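# Pull unplugged second PSU out and lay it in tray

## Task

On the back of the server ahead, the power supply second from the left is already unplugged; free it from its bay (a release lever latches it) and set it down lying on the tray floor on the service shelf. Its own cord may be moved, but no other supply's plug may be pulled, and all other supplies (spares too) and the tray must stay exactly as they are. Stay inside the work area: from the service shelf to the power supply bays, the shelf's width, from the shelf top upward. The loose parts tray on the shelf must not be disturbed; a plug still on a cord is not a loose part. At the end, release the part and move the gripper away; the part must stay in place without the robot holding it.

## Robot and tools

Robot: a single six-joint arm with a two-finger gripper. Joint order, used in every row and every per-joint list in results: waist, shoulder, elbow, forearm roll, wrist pitch, wrist roll. The arm's base may be slightly tilted relative to the table.

Scene frame: origin on the table top straight below the arm base, +z up, +x forward, +y to the left when facing along +x. Positions are in metres, orientation is a wxyz quaternion, velocities in m/s and rad/s. The gripper's fingers point along its own +z and close along its own y. The reported end_effector_position is the point between the pads when closed; closed fingertips extend about 33 mm past it, open ones about 9 mm. Closing pushes the tips roughly 24 mm farther from the arm, so keep clearance above surfaces. The printed hand position may be off, more so at long reach.

ROW format (shared by both motion tools): 9 numbers, each in [-1, 1], for the one arm: six joint values, then gripper position, gripper force_limit, gripper speed. Joint values are scaled offsets, not poses: 1.0 equals 1.398 rad for waist and shoulder, 2.097 rad for elbow, 2.622 rad for forearm roll, wrist pitch and wrist roll. Gripper position is absolute: +1 fully open (140 mm), about -0.8 pads touching, -1 closes until blocked. force_limit: about 14 N at -1, 60 N at 0, 107 N at +1 (parts up to 40 mm wide). speed: gap changes at about 30 mm/s at -1, 140 at 0, 250 at +1.

execute_actions(actions): a list of up to 15 actions run in sequence. Each action is a table of 1 to 15 rows, one row per control step of 1/30 s; if fewer than 15 rows, the last row repeats to fill 15 steps. Joint values in every row are offsets from the angles at the start of that action (not from the previous row); for a call's first action, that means the last angles reported in this scene. Joint stated ranges: elbow -2.792 to 2.792 rad, all others -6.283 to 6.283 rad; real ends may differ by up to 0.010 rad. An action asking a joint more than 0.010 rad beyond its range is refused; if the first action fails this or any action is malformed, nothing moves. A joint sent past its real end is stopped there, and a "joint sent to its limit" line may appear (its absence proves nothing). An empty list just returns state and images.

move(target, speed, blocking): target is one row as above; its joint offsets are measured from the Joint positions in the last result that shows them. Joints follow synchronized paths (gripper traces a curve), lasting 0.5 to 10 s; speed is the top speed in rad/s of the joint with farthest to go, 0.01 to 2, default 0.5. Gripper values are applied at the start. Paths ignore obstacles; arriving fast or aiming past a contact hits harder, and the arm is stiff, so even a slightly overshot target against something firm can trigger a fault. With blocking=false the result comes after 0.5 s while motion continues; use wait(0) to check, and wait or stop before sending new motion. The extra "move:" line reports the ending (done, off_target, moving, held, fault), limits=held or limits=none, and the joint farthest from its target.

wait(seconds): 0 to 10; the arm holds its last command, a running move continues, returns early when it ends. stop(): brakes a running move (needs room, more when fast); fingers continue. zoom_image(camera, region): camera is cam_high or cam_wrist; region [x0, y0, x1, y1] in image pixels from the top-left corner, at most 504 by 504. finished_scene(scene): give the number of the scene being ended; irreversible; the result tells whether the task succeeded and gives the next task if any.

Motion limits: joint targets ramp at most 2.09 (waist, shoulder), 3.14 (elbow), 3.93 (wrist joints) rad/s, with 0.3 s to reach speed. Each step the target is kept within 0.456 rad (waist, shoulder), 0.683 (elbow), 0.854 (wrist joints) of the measured angle, and all targets are pulled back if they would put the gripper over 70 mm from where it is. So big displacements take several actions, and an unfinished one may need to be commanded again. "Joint targets" in a result shows current drive targets; "joint command not followed" means the clearance check altered them (mount blocks and posts count as part of the arm).

Gripping: close with position -1 and confirm object_status 2. Codes: 0 moving, 1 blocked while opening, 2 blocked while closing, 3 reached target or pads met. To squeeze harder while at 2, raise force_limit and change position slightly (e.g. -1 to -0.98). position_measured is in counts: 3 fully open, 230 pads closed.

Faults: contact torque at a joint's load limit (waist 299, shoulder 299, elbow 140, wrist joints 39.6 N m, held weight included) or an external force of 144 N anywhere on the arm or load stops the arm for 10 s and cancels the rest of the call. MOTOR HOT warns of overheating from holding loads; reaching the limit brakes the arm. Joint torque readings carry offsets and noise. The robot holds its last command while the operator composes replies.

Cameras: cam_high (fixed, overhead) and cam_wrist, both 896x504; calibration is given but may be a few degrees and millimetres off.

Avoid: pulling any other plug, shifting the tray or other supplies, pushing objects out of the work area, dropping or slamming the supply, hard presses. Note that loose objects may occasionally be nudged by outside disturbances. Finish by opening the gripper and backing away.

Each tool is called as name(argument=value, ...), one argument or row to a line, values as JSON.

## Session

I'll start by looking at the scene.

execute_actions(
  actions=[],
)

Scene clock: 0.00 s.
end_effector_position=(+0.2685, +0.0998, +0.3690) position_measured=3 object_status=3 end_effector_quat_wxyz=(-0.073, +0.697, -0.459, -0.546) end_effector_velocity=(-0.000, -0.000, -0.001) end_effector_angular_velocity=(-0.001, +0.000, +0.001)
Joint names: [waist, shoulder, elbow, forearm roll, wrist pitch, wrist roll]
Joint positions: [-0.321  0.062  2.095  0.465  2.059  2.428]
Joint velocities: [ 0.     0.     0.001 -0.002 -0.001 -0.   ]
Joint torques (N m, as the joint torque sensors report them, + toward a larger angle): no reading
Joint targets: [-0.321 0.062 2.095 0.465 2.059 2.428]

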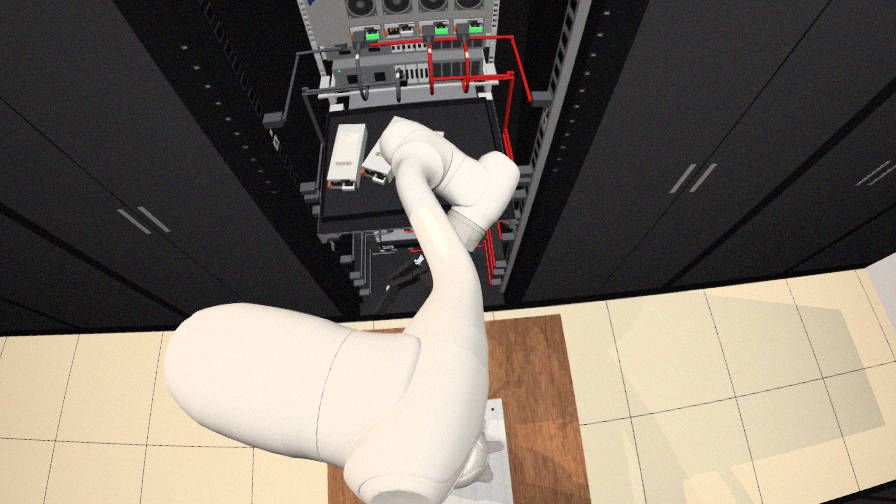

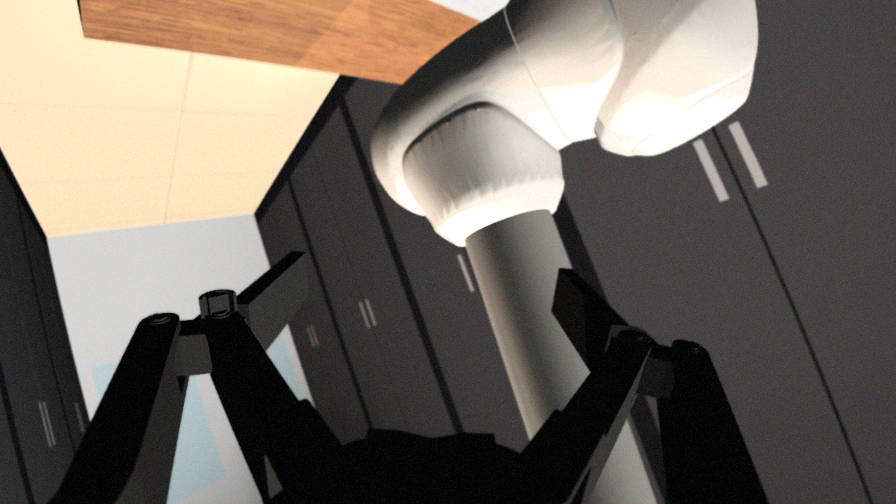

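zoom_image(
  camera="cam_high",
  region=[280, 0, 560, 250],
)

zoom_image(
  camera="cam_high",
  region=[330, 0, 500, 100],
)

Region (280, 0, 560, 250) of cam_high's 896x504 image, scaled by 1.800, with more detail than that image has; it fills the top 450 rows of this view, and the rest is white.

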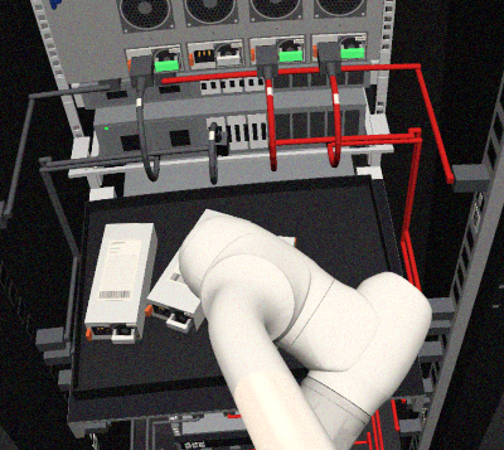

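Region (330, 0, 500, 100) of cam_high's 896x504 image, scaled by 2.965, with more detail than that image has; it fills the top 296 rows of this view, and the rest is white.

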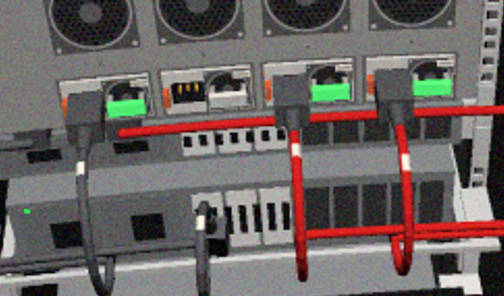

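move(
  target=[0.2296, -0.259, -0.236, -0.177, -0.1, -0.327, 1, 0, 0],
  speed=1.0,
)

Scene clock: 78.30 s.
end_effector_position=(+0.3738, +0.0552, +0.6003) position_measured=3 object_status=3 end_effector_quat_wxyz=(+0.002, +1.000, +0.024, +0.017) end_effector_velocity=(-0.000, -0.000, +0.002) end_effector_angular_velocity=(-0.001, -0.004, -0.000)
Joint names: [waist, shoulder, elbow, forearm roll, wrist pitch, wrist roll]
Joint positions: [-0.    -0.3    1.601  0.001  1.797  1.57 ]
Joint velocities: [-0.    -0.002 -0.003 -0.001  0.    -0.   ]
Joint torques (N m, as the joint torque sensors report them, + toward a larger angle): [ -1.85  -4.69 -40.96   4.69  -0.38   0.53]
Joint targets: [-0.000 -0.300 1.601 0.001 1.797 1.570]
move: done; limits=none; farthest joint: the elbow, 0.001 radians from its target (0.495 radians at the start)
camera_calibration (this result's frames):
cam_wrist: T_world_to_cam=[[0.121679, -0.991547, 0.045032, -0.0279606], [-0.957954, -0.105437, 0.266848, 0.222144], [-0.259845, -0.0756083, -0.962686, 0.877037], [0, 0, 0, 1]] pos_world=[0.444099, 0.0620093, 0.786292]

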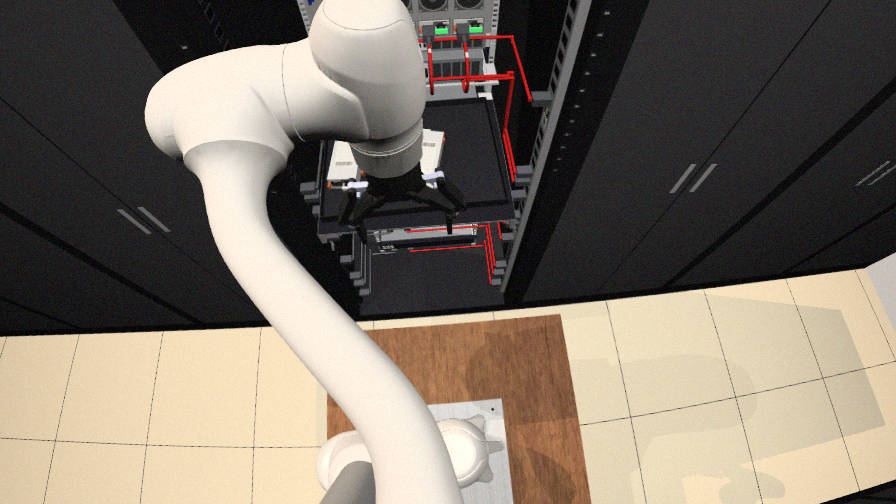

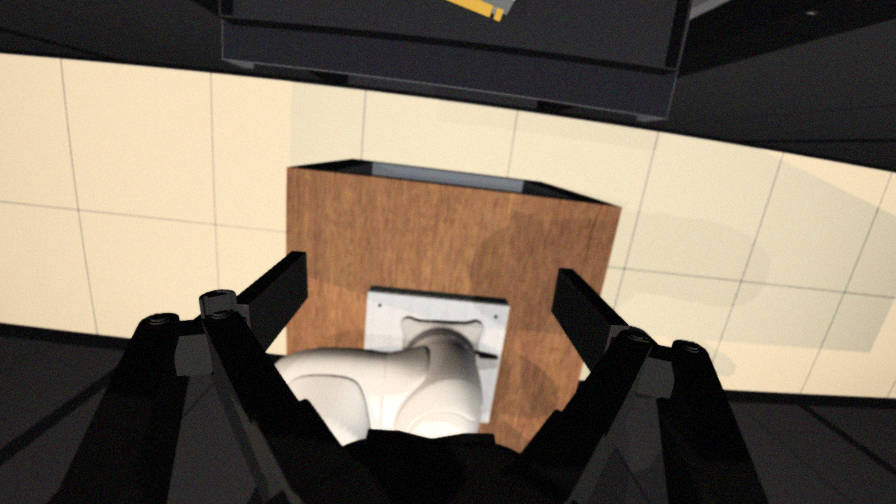

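move(
  target=[0, 0, 0, 0, -0.384, 0, 1, 0, 0],
  speed=1.2,
)

Scene clock: 89.40 s.
end_effector_position=(+0.6491, +0.0689, +0.7644) position_measured=3 object_status=3 end_effector_quat_wxyz=(-0.010, +0.868, +0.022, +0.497) end_effector_velocity=(+0.000, +0.000, -0.001) end_effector_angular_velocity=(+0.001, +0.003, -0.000)
Joint names: [waist, shoulder, elbow, forearm roll, wrist pitch, wrist roll]
Joint positions: [-0.    -0.3    1.601  0.001  0.791  1.57 ]
Joint velocities: [-0.     0.001  0.001  0.001  0.001  0.001]
Joint torques (N m, as the joint torque sensors report them, + toward a larger angle): [  0.19  -7.76 -42.82   4.68  -2.53   0.48]
Joint targets: [-0.000 -0.300 1.601 0.001 0.791 1.570]
move: done; limits=none; farthest joint: the waist, 0.000 radians from its target (0.000 radians at the start)
camera_calibration (this result's frames):
cam_wrist: T_world_to_cam=[[0.0526709, -0.994594, 0.0894886, -0.0442033], [-0.735643, -0.0992461, -0.67006, 1.01499], [0.675319, -0.030539, -0.736893, 0.324797], [0, 0, 0, 1]] pos_world=[0.529655, 0.0666884, 0.9234]

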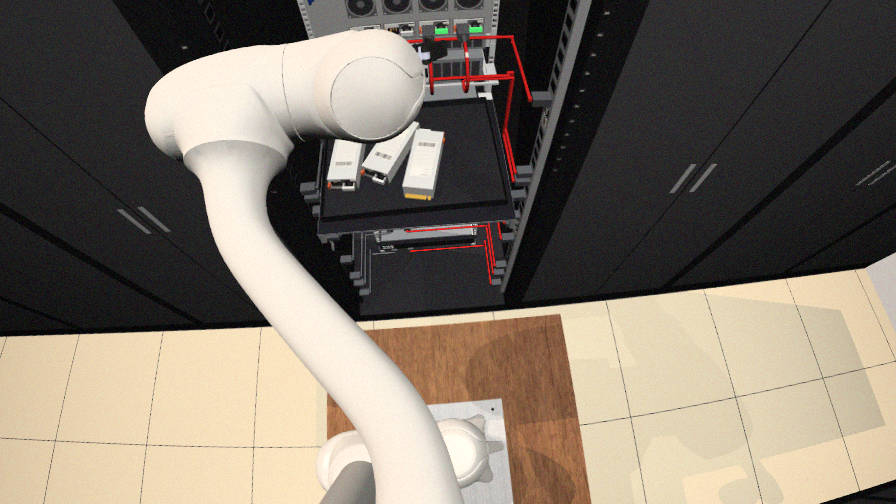

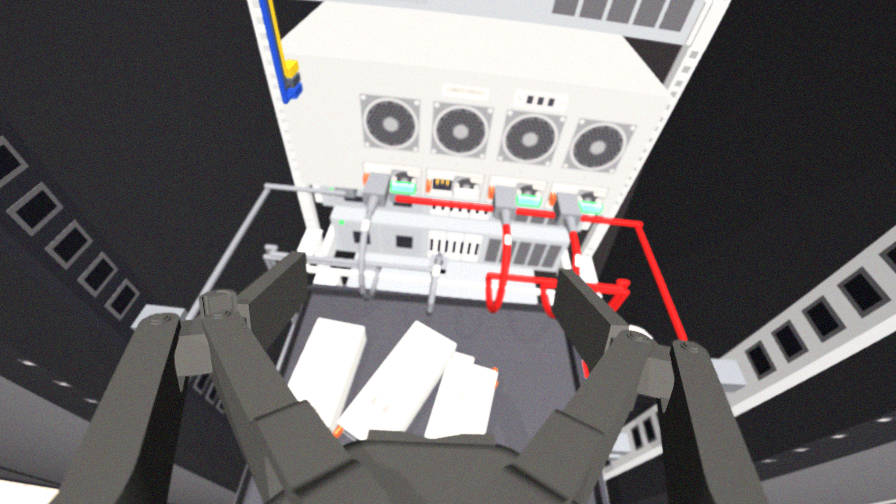

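zoom_image(
  camera="cam_wrist",
  region=[350, 150, 550, 280],
)

Region (350, 150, 550, 280) of cam_wrist's 896x504 image, scaled by 2.520, with more detail than that image has; it fills the top 328 rows of this view, and the rest is white.

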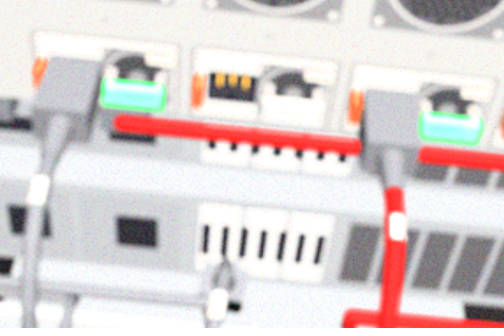

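move(
  target=[-0.0343, 0.0426, 0.2501, 0, -0.4252, 0, 1, 0, 0],
  speed=1.2,
)

Scene clock: 114.30 s.
end_effector_position=(+0.7226, +0.0370, +0.6206) position_measured=3 object_status=3 end_effector_quat_wxyz=(+0.002, +0.707, +0.001, +0.707) end_effector_velocity=(-0.000, +0.000, -0.003) end_effector_angular_velocity=(+0.000, +0.003, +0.000)
Joint names: [waist, shoulder, elbow, forearm roll, wrist pitch, wrist roll]
Joint positions: [-0.048 -0.24   2.125  0.001 -0.324  1.57 ]
Joint velocities: [ 0.001  0.001  0.002  0.001  0.    -0.   ]
Joint torques (N m, as the joint torque sensors report them, + toward a larger angle): [  0.82 -11.87 -41.68   4.64  -2.95   0.07]
Joint targets: [-0.048 -0.240 2.125 0.001 -0.324 1.570]
move: done; limits=none; farthest joint: the elbow, 0.001 radians from its target (0.525 radians at the start)
camera_calibration (this result's frames):
cam_wrist: T_world_to_cam=[[-0.0392977, -0.995922, 0.0812135, 0.00465353], [-0.29838, -0.0658721, -0.952171, 0.827446], [0.953638, -0.0616506, -0.294575, -0.306189], [0, 0, 0, 1]] pos_world=[0.53907, 0.0402634, 0.697297]

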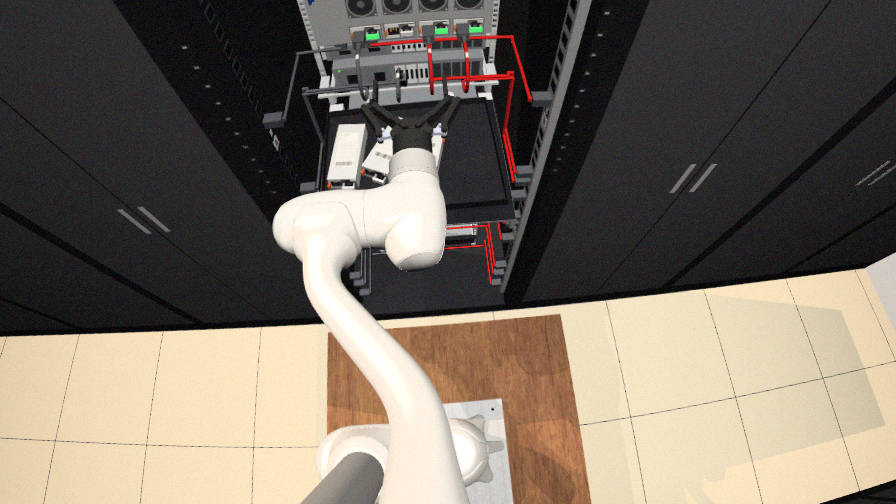

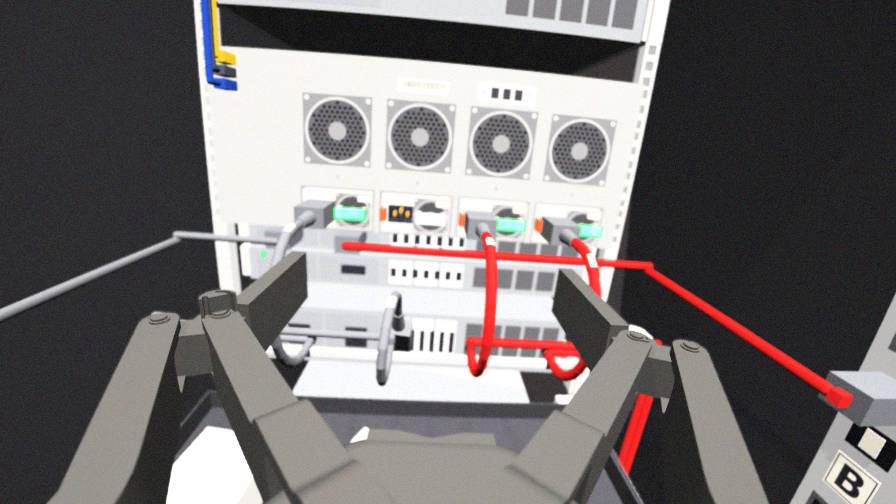

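zoom_image(
  camera="cam_wrist",
  region=[290, 170, 540, 270],
)

zoom_image(
  camera="cam_wrist",
  region=[365, 180, 475, 250],
)

Region (290, 170, 540, 270) of cam_wrist's 896x504 image, scaled by 2.016, with more detail than that image has; it fills the top 202 rows of this view, and the rest is white.

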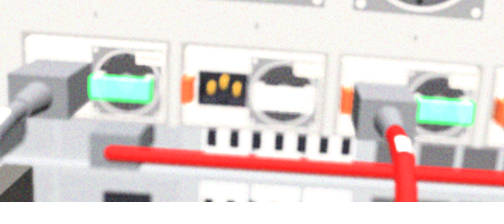

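Region (365, 180, 475, 250) of cam_wrist's 896x504 image, scaled by 4.582, with more detail than that image has; it fills the top 321 rows of this view, and the rest is white.

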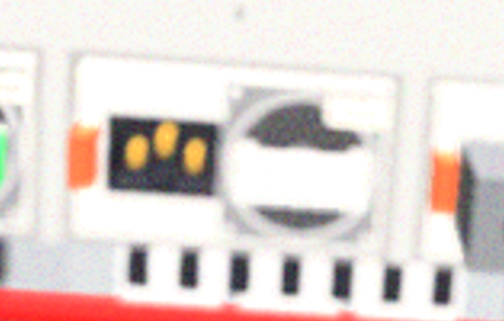

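zoom_image(
  camera="cam_high",
  region=[320, 150, 400, 200],
)

zoom_image(
  camera="cam_high",
  region=[345, 10, 445, 60],
)

Region (320, 150, 400, 200) of cam_high's 896x504 image, scaled by 6.300, with more detail than that image has; it fills the top 315 rows of this view, and the rest is white.

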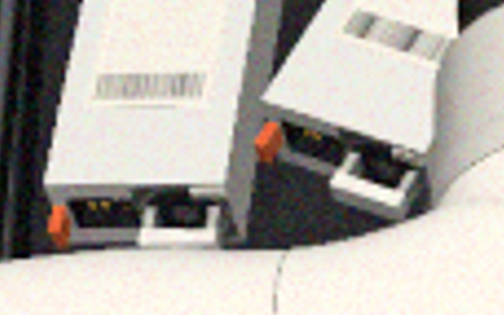

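Region (345, 10, 445, 60) of cam_high's 896x504 image, scaled by 5.040, with more detail than that image has.

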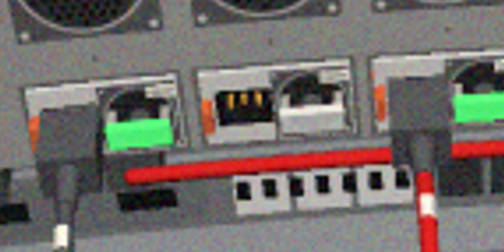

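move(
  target=[0.02046, 0.1586, -0.0867, 0.0302, -0.0157, -0.0282, 0.2, 0, 0],
  speed=0.3,
)

Scene clock: 170.37 s.
end_effector_position=(+0.8501, +0.0516, +0.6160) position_measured=104 object_status=3 end_effector_quat_wxyz=(+0.002, +0.707, +0.001, +0.707) end_effector_velocity=(+0.001, -0.000, -0.001) end_effector_angular_velocity=(+0.001, +0.001, -0.000)
Joint names: [waist, shoulder, elbow, forearm roll, wrist pitch, wrist roll]
Joint positions: [-0.019 -0.019  1.943  0.08  -0.365  1.497]
Joint velocities: [-0.     0.001 -0.001  0.001  0.    -0.001]
Joint torques (N m, as the joint torque sensors report them, + toward a larger angle): [ -1.74 -33.07 -41.35   4.36  -2.81   0.39]
Joint targets: [-0.019 -0.019 1.943 0.080 -0.365 1.497]
move: done; limits=none; farthest joint: the shoulder, 0.001 radians from its target (0.222 radians at the start)
camera_calibration (this result's frames):
cam_wrist: T_world_to_cam=[[-0.038975, -0.995962, 0.080876, 0.024527], [-0.298153, -0.0656594, -0.952257, 0.861868], [0.953722, -0.0612277, -0.29439, -0.428436], [0, 0, 0, 1]] pos_world=[0.666533, 0.0547855, 0.692609]

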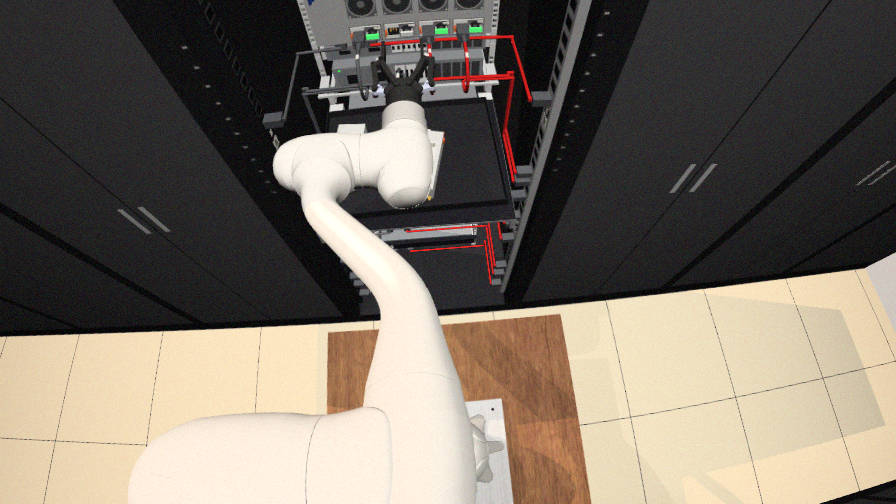

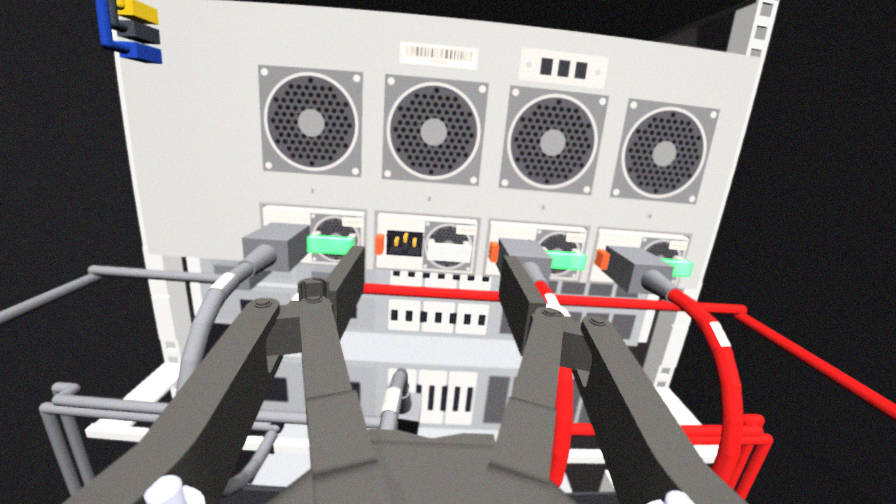

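zoom_image(
  camera="cam_wrist",
  region=[290, 195, 570, 335],
)

zoom_image(
  camera="cam_wrist",
  region=[340, 200, 510, 285],
)

zoom_image(
  camera="cam_high",
  region=[340, 10, 480, 110],
)

Region (290, 195, 570, 335) of cam_wrist's 896x504 image, scaled by 1.800, with more detail than that image has.

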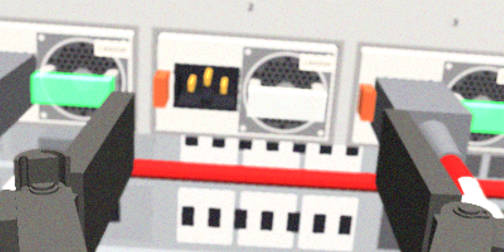

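Region (340, 200, 510, 285) of cam_wrist's 896x504 image, scaled by 2.965, with more detail than that image has.

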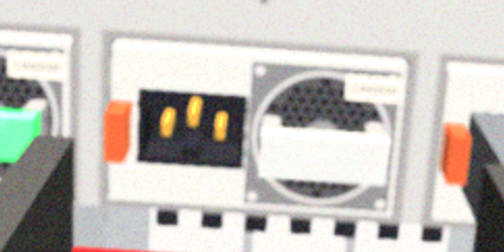

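Region (340, 10, 480, 110) of cam_high's 896x504 image, scaled by 3.600, with more detail than that image has; it fills the top 360 rows of this view, and the rest is white.

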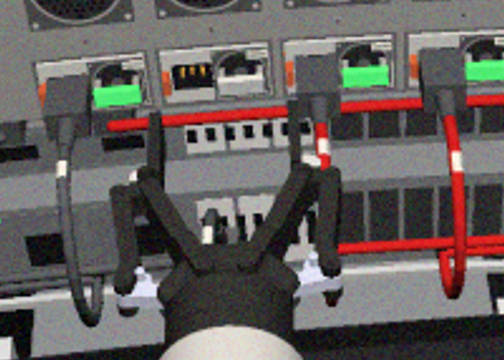

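move(
  target=[0.0042, -0.0083, -0.2039, -0.0427, 0.468, 0.0454, 0.112, 0, 0],
  speed=1.0,
)

Scene clock: 257.07 s.
end_effector_position=(+0.7801, +0.0556, +0.6216) position_measured=115 object_status=3 end_effector_quat_wxyz=(+0.003, +0.924, +0.001, +0.382) end_effector_velocity=(-0.001, +0.000, -0.001) end_effector_angular_velocity=(+0.001, +0.002, +0.001)
Joint names: [waist, shoulder, elbow, forearm roll, wrist pitch, wrist roll]
Joint positions: [-0.014 -0.03   1.516 -0.032  0.862  1.616]
Joint velocities: [ 0.    -0.001  0.001  0.001  0.001 -0.   ]
Joint torques (N m, as the joint torque sensors report them, + toward a larger angle): [ -1.39 -34.81 -43.15   4.76  -2.07   0.3 ]
Joint targets: [-0.014 -0.030 1.516 -0.032 0.862 1.616]
move: done; limits=none; farthest joint: the waist, 0.000 radians from its target (0.006 radians at the start)
camera_calibration (this result's frames):
cam_wrist: T_world_to_cam=[[0.0261509, -0.995932, 0.0862271, -0.028779], [-0.884685, -0.0632192, -0.461882, 0.999192], [0.465455, -0.0642053, -0.88274, 0.386968], [0, 0, 0, 1]] pos_world=[0.704607, 0.0593516, 0.805583]

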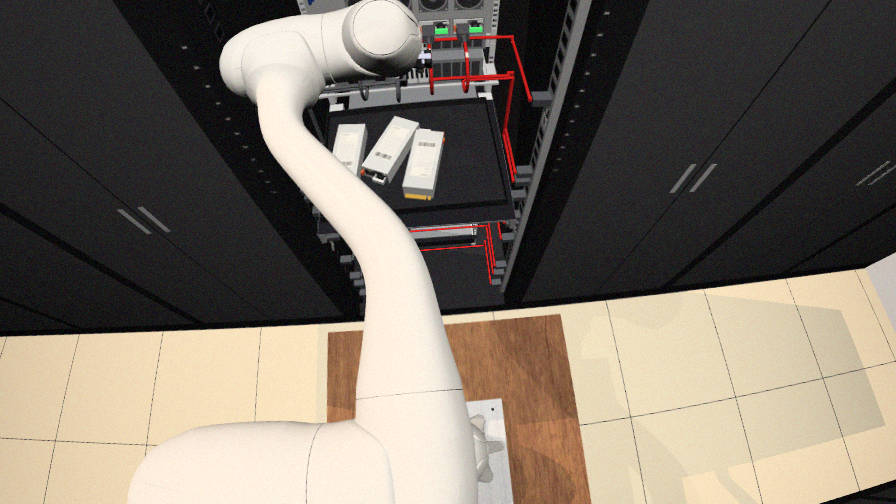

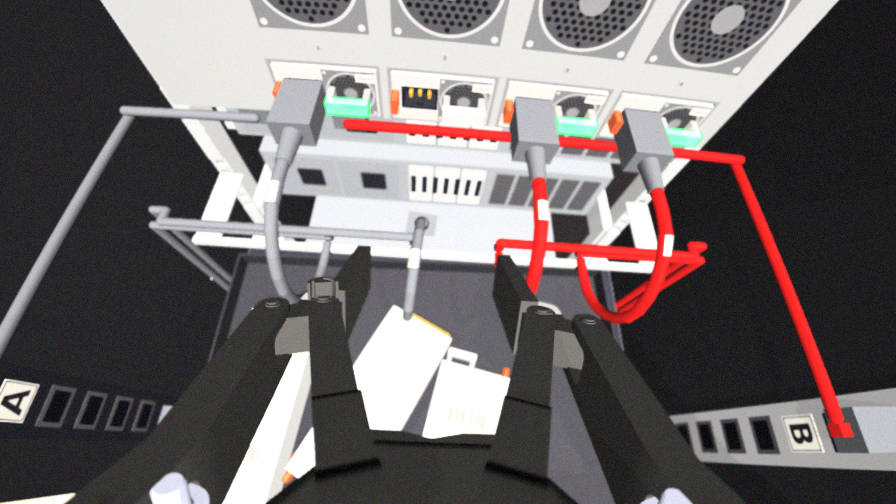

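move(
  target=[0.0006, 0.0933, -0.0697, 0, 0.0055, 0, 0.112, 0, 0],
  speed=0.25,
)

Scene clock: 267.77 s.
end_effector_position=(+0.8603, +0.0589, +0.6270) position_measured=115 object_status=3 end_effector_quat_wxyz=(+0.003, +0.924, +0.001, +0.383) end_effector_velocity=(-0.000, +0.000, -0.001) end_effector_angular_velocity=(+0.001, +0.001, +0.000)
Joint names: [waist, shoulder, elbow, forearm roll, wrist pitch, wrist roll]
Joint positions: [-0.013  0.1    1.369 -0.032  0.876  1.616]
Joint velocities: [ 0.     0.     0.001  0.001 -0.    -0.   ]
Joint torques (N m, as the joint torque sensors report them, + toward a larger angle): [  0.21 -50.14 -43.34   4.83  -2.12   0.56]
Joint targets: [-0.013 0.100 1.369 -0.032 0.876 1.616]
move: done; limits=none; farthest joint: the shoulder, 0.001 radians from its target (0.131 radians at the start)
camera_calibration (this result's frames):
cam_wrist: T_world_to_cam=[[0.0264283, -0.99593, 0.0861683, -0.0282188], [-0.884036, -0.0635251, -0.463082, 1.07308], [0.466671, -0.0639374, -0.882117, 0.353208], [0, 0, 0, 1]] pos_world=[0.784553, 0.0626467, 0.810926]

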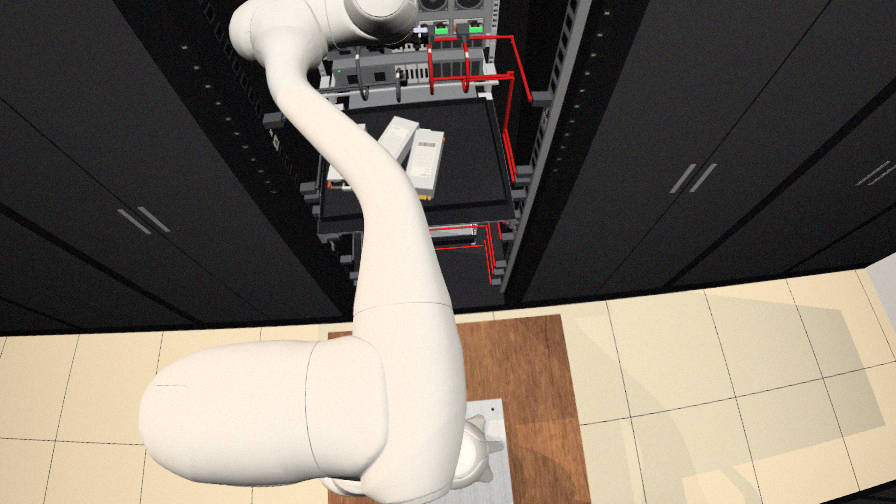

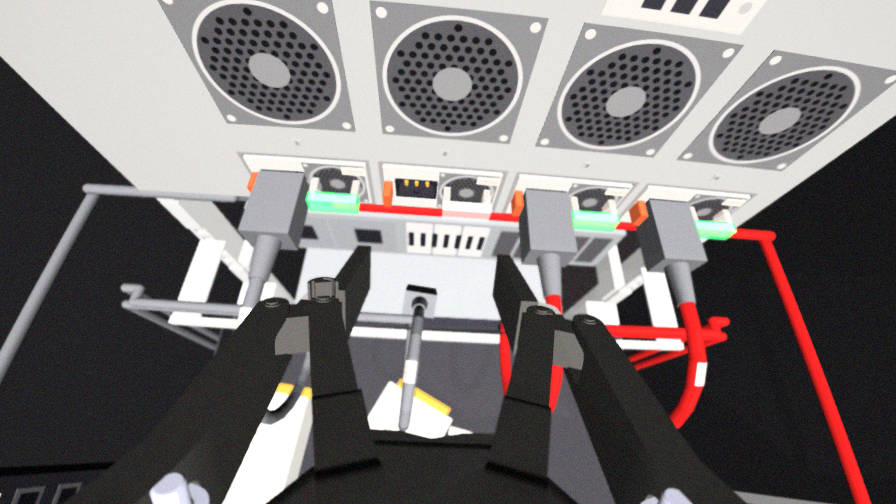

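zoom_image(
  camera="cam_wrist",
  region=[330, 150, 560, 290],
)

Region (330, 150, 560, 290) of cam_wrist's 896x504 image, scaled by 2.191, with more detail than that image has; it fills the top 307 rows of this view, and the rest is white.

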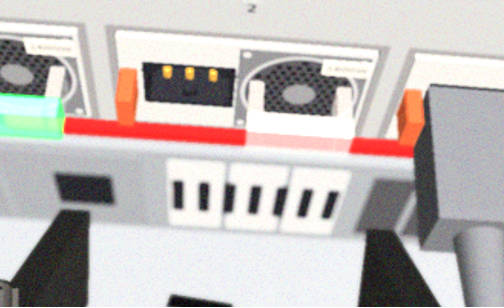

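move(
  target=[-0.0009, 0.0334, -0.0253, 0.0005, 0.0027, -0.0008, 0.112, 0, 0],
  speed=0.1,
)

Scene clock: 307.97 s.
end_effector_position=(+0.8885, +0.0591, +0.6266) position_measured=115 object_status=3 end_effector_quat_wxyz=(+0.003, +0.924, +0.001, +0.383) end_effector_velocity=(+0.001, -0.000, -0.001) end_effector_angular_velocity=(+0.001, -0.000, -0.001)
Joint names: [waist, shoulder, elbow, forearm roll, wrist pitch, wrist roll]
Joint positions: [-0.014  0.147  1.316 -0.031  0.883  1.613]
Joint velocities: [-0.001  0.002 -0.001  0.001 -0.001  0.   ]
Joint torques (N m, as the joint torque sensors report them, + toward a larger angle): [ -1.78 -54.37 -42.84   4.53  -2.     0.33]
Joint targets: [-0.014 0.147 1.316 -0.031 0.883 1.613]
move: done; limits=none; farthest joint: the waist, 0.000 radians from its target (0.002 radians at the start)
camera_calibration (this result's frames):
cam_wrist: T_world_to_cam=[[0.0266237, -0.99591, 0.0863388, -0.0290535], [-0.884367, -0.0637307, -0.462422, 1.0977], [0.466033, -0.0640438, -0.882446, 0.340414], [0, 0, 0, 1]] pos_world=[0.812903, 0.0628242, 0.810509]

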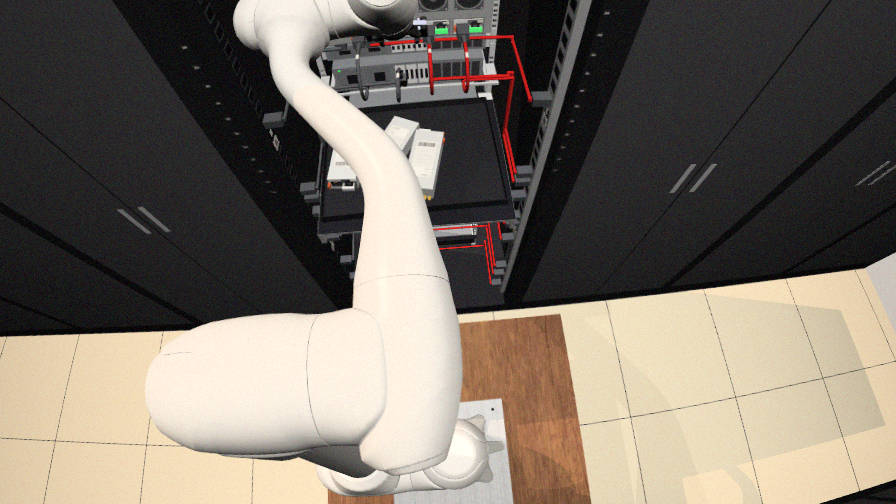

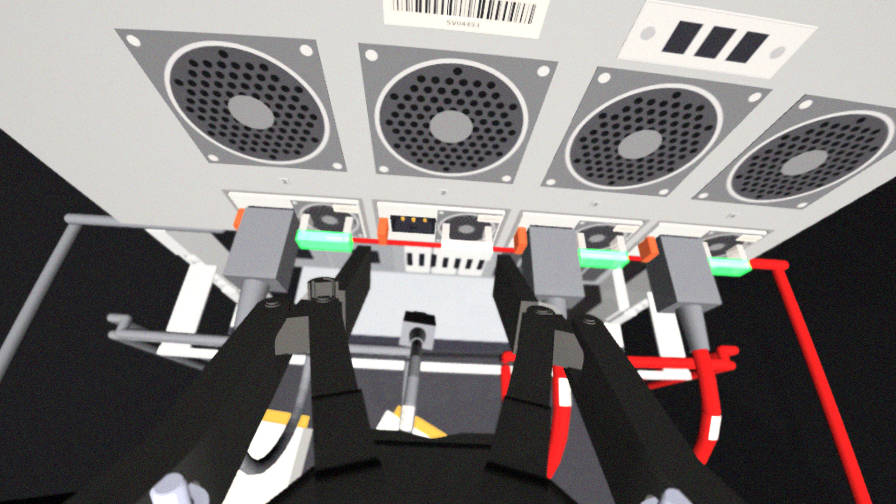

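zoom_image(
  camera="cam_wrist",
  region=[330, 190, 550, 290],
)

zoom_image(
  camera="cam_wrist",
  region=[330, 200, 420, 270],
)

zoom_image(
  camera="cam_wrist",
  region=[460, 205, 550, 275],
)

Region (330, 190, 550, 290) of cam_wrist's 896x504 image, scaled by 2.291, with more detail than that image has; it fills the top 229 rows of this view, and the rest is white.

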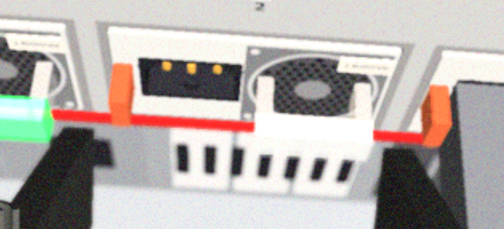

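Region (330, 200, 420, 270) of cam_wrist's 896x504 image, scaled by 5.600, with more detail than that image has.

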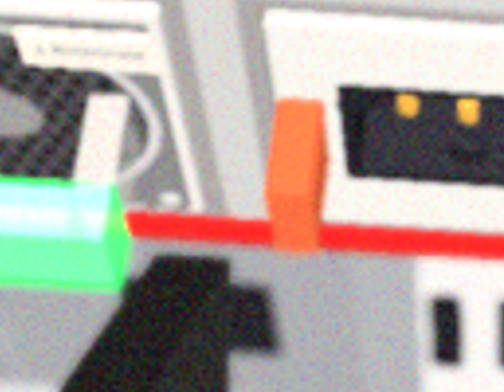

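Region (460, 205, 550, 275) of cam_wrist's 896x504 image, scaled by 5.600, with more detail than that image has.

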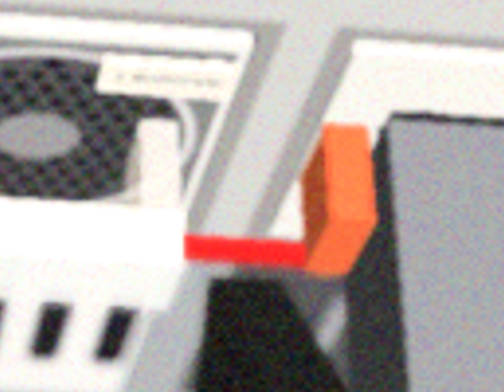

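move(
  target=[-0.00179, 0.01649, -0.01305, 0.00091, 0.00161, -0.00129, 0.112, 0, 0],
  speed=0.04,
)

Scene clock: 344.27 s.
end_effector_position=(+0.9025, +0.0579, +0.6266) position_measured=115 object_status=3 end_effector_quat_wxyz=(+0.003, +0.924, +0.001, +0.383) end_effector_velocity=(+0.000, -0.000, -0.001) end_effector_angular_velocity=(+0.000, +0.002, +0.000)
Joint names: [waist, shoulder, elbow, forearm roll, wrist pitch, wrist roll]
Joint positions: [-0.016  0.17   1.289 -0.028  0.887  1.61 ]
Joint velocities: [-0.     0.002 -0.     0.001  0.001 -0.001]
Joint torques (N m, as the joint torque sensors report them, + toward a larger angle): [  0.23 -55.6  -42.72   4.76  -2.07   0.5 ]
Joint targets: [-0.016 0.170 1.289 -0.028 0.887 1.610]
move: done; limits=none; farthest joint: the waist, 0.000 radians from its target (0.002 radians at the start)
camera_calibration (this result's frames):
cam_wrist: T_world_to_cam=[[0.0266254, -0.995907, 0.0863684, -0.0306375], [-0.884352, -0.063748, -0.462448, 1.11], [0.466061, -0.0640672, -0.88243, 0.333812], [0, 0, 0, 1]] pos_world=[0.826873, 0.0616348, 0.810531]

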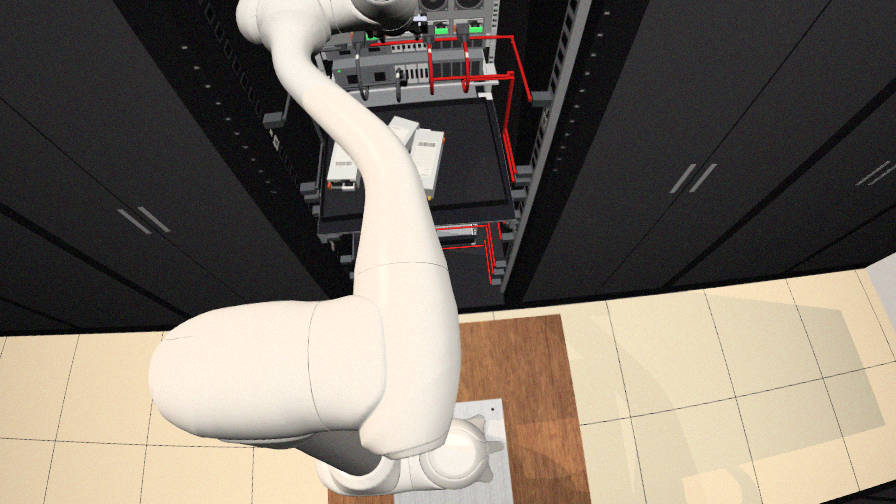

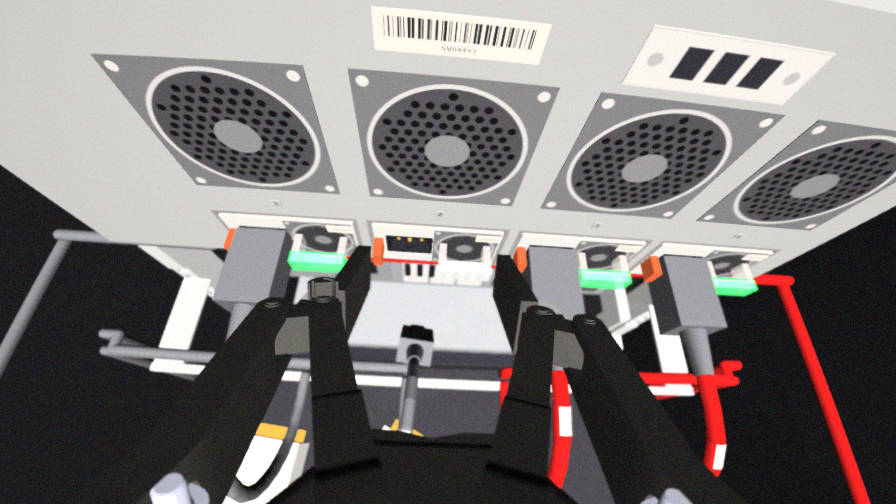

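zoom_image(
  camera="cam_wrist",
  region=[330, 215, 420, 285],
)

zoom_image(
  camera="cam_wrist",
  region=[460, 220, 550, 290],
)

Region (330, 215, 420, 285) of cam_wrist's 896x504 image, scaled by 5.600, with more detail than that image has.

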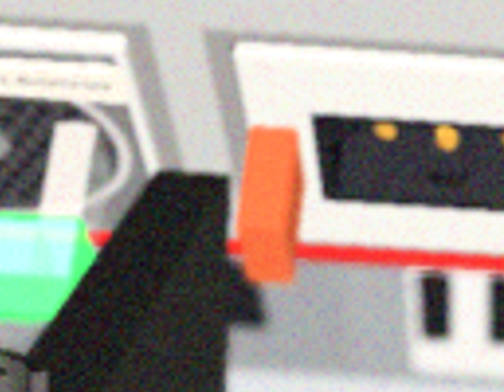

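Region (460, 220, 550, 290) of cam_wrist's 896x504 image, scaled by 5.600, with more detail than that image has.

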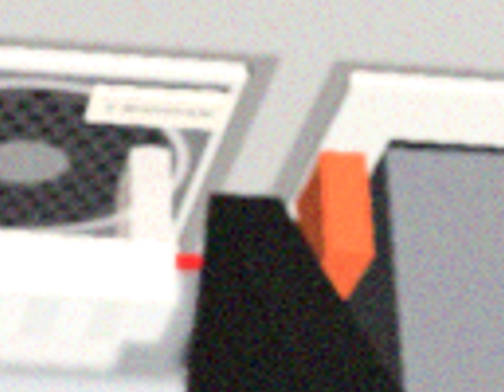

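execute_actions(
  actions=[
    [[0,0,0,0,0,0,-1,-0.3,-1]],
    [[0,0,0,0,0,0,-1,-0.3,-1]],
  ],
)

Scene clock: 351.07 s.
end_effector_position=(+0.9025, +0.0570, +0.6267) position_measured=146 object_status=2 end_effector_quat_wxyz=(+0.003, +0.924, +0.001, +0.383) end_effector_velocity=(+0.000, +0.002, +0.002) end_effector_angular_velocity=(+0.001, -0.003, +0.001)
Joint names: [waist, shoulder, elbow, forearm roll, wrist pitch, wrist roll]
Joint positions: [-0.017  0.17   1.289 -0.029  0.888  1.61 ]
Joint velocities: [ 0.001 -0.001 -0.001  0.001 -0.001  0.001]
Joint torques (N m, as the joint torque sensors report them, + toward a larger angle): [ 76.01 -10.15 -32.85  30.18  -9.44  -0.71]
Joint targets: [-0.017 0.170 1.289 -0.029 0.888 1.610]
camera_calibration (this result's frames):
cam_wrist: T_world_to_cam=[[0.0258002, -0.995876, 0.0869764, -0.0311256], [-0.884402, -0.0632979, -0.462414, 1.11004], [0.466013, -0.0649917, -0.882388, 0.333963], [0, 0, 0, 1]] pos_world=[0.826893, 0.0609708, 0.810691]

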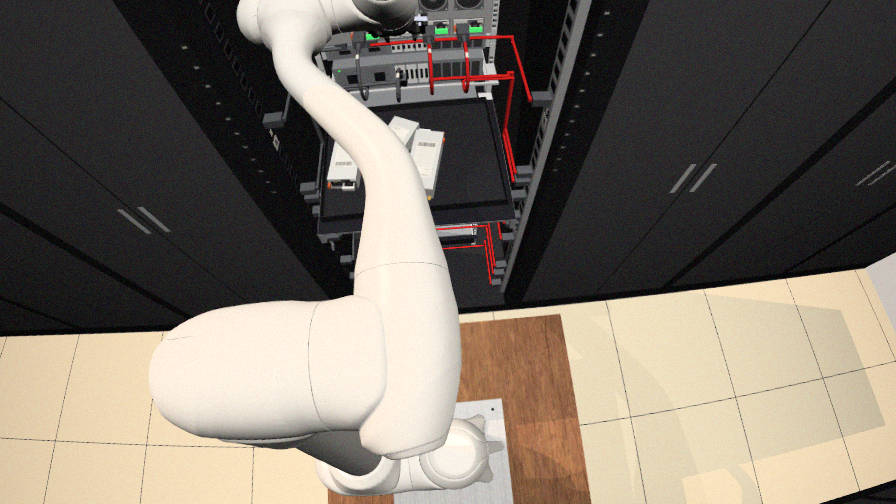

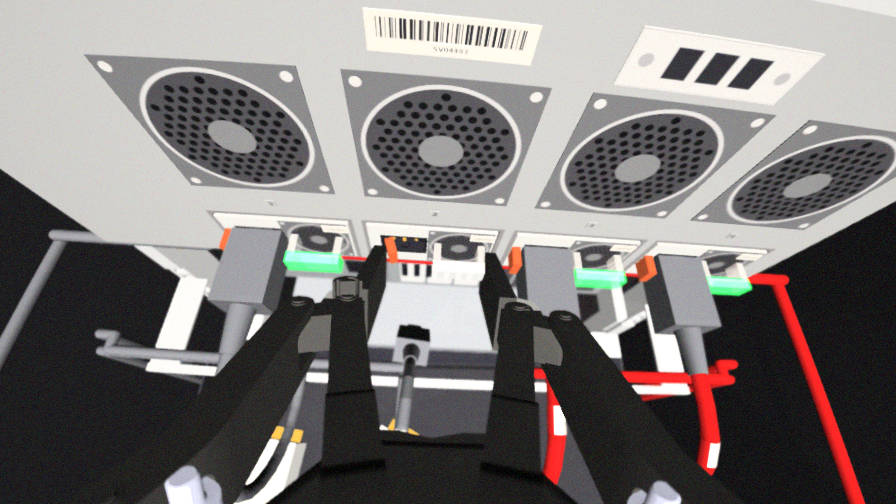

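move(
  target=[-0.00503, -0.00177, 0.0014, 0.00244, -0.00017, -0.00343, -1, -0.3, -1],
  speed=0.02,
)

Scene clock: 358.87 s.
end_effector_position=(+0.9014, +0.0528, +0.6267) position_measured=148 object_status=2 end_effector_quat_wxyz=(+0.003, +0.924, +0.001, +0.383) end_effector_velocity=(-0.000, -0.002, -0.002) end_effector_angular_velocity=(-0.005, +0.003, -0.001)
Joint names: [waist, shoulder, elbow, forearm roll, wrist pitch, wrist roll]
Joint positions: [-0.024  0.167  1.292 -0.022  0.887  1.601]
Joint velocities: [-0.001  0.     0.002 -0.005  0.001 -0.001]
Joint torques (N m, as the joint torque sensors report them, + toward a larger angle): [-15.54 -45.49 -26.56   0.44   5.68   1.69]
Joint targets: [-0.024 0.167 1.292 -0.023 0.887 1.601]
move: done; limits=none; farthest joint: the forearm roll, 0.001 radians from its target (0.006 radians at the start)
camera_calibration (this result's frames):
cam_wrist: T_world_to_cam=[[0.0262121, -0.995908, 0.0864859, -0.0353714], [-0.884377, -0.0634357, -0.462443, 1.10881], [0.466037, -0.0643645, -0.882421, 0.334117], [0, 0, 0, 1]] pos_world=[0.825821, 0.0566168, 0.810652]

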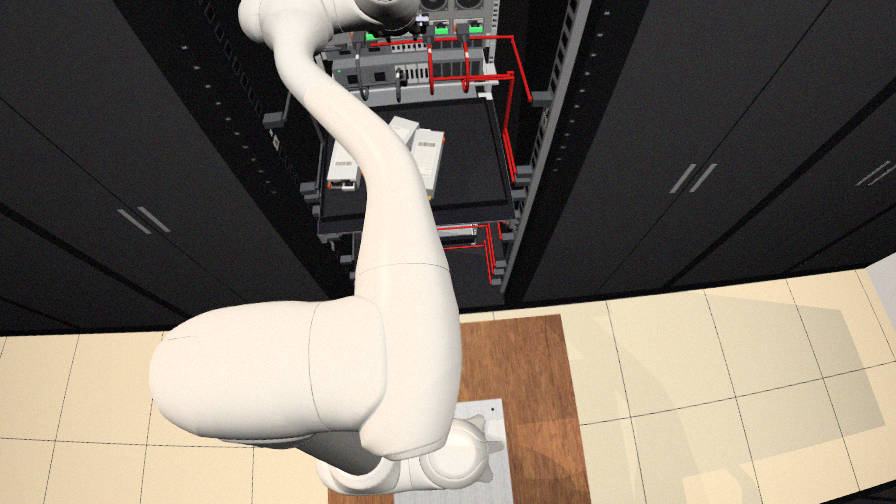

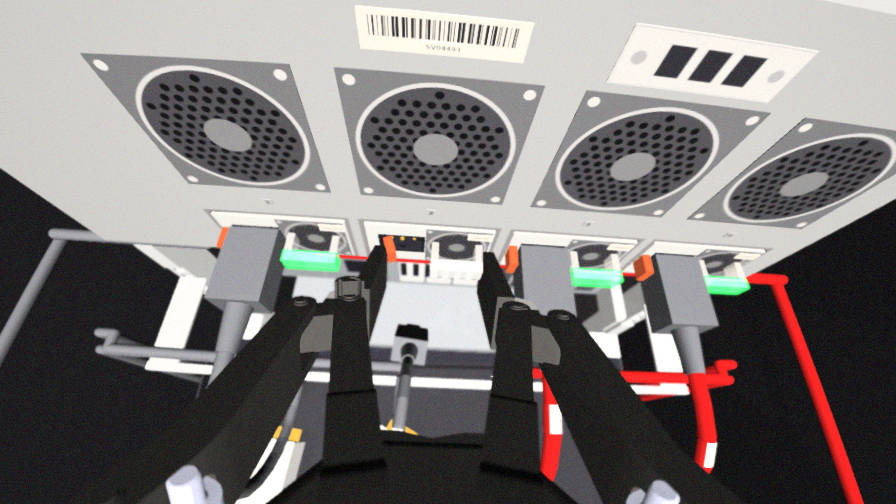

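zoom_image(
  camera="cam_wrist",
  region=[340, 205, 530, 300],
)

Region (340, 205, 530, 300) of cam_wrist's 896x504 image, scaled by 2.653, with more detail than that image has.

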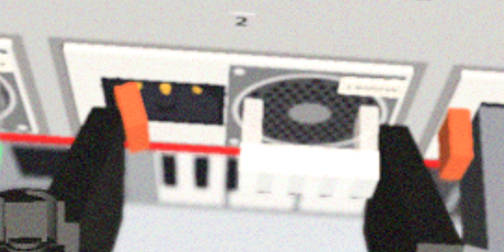

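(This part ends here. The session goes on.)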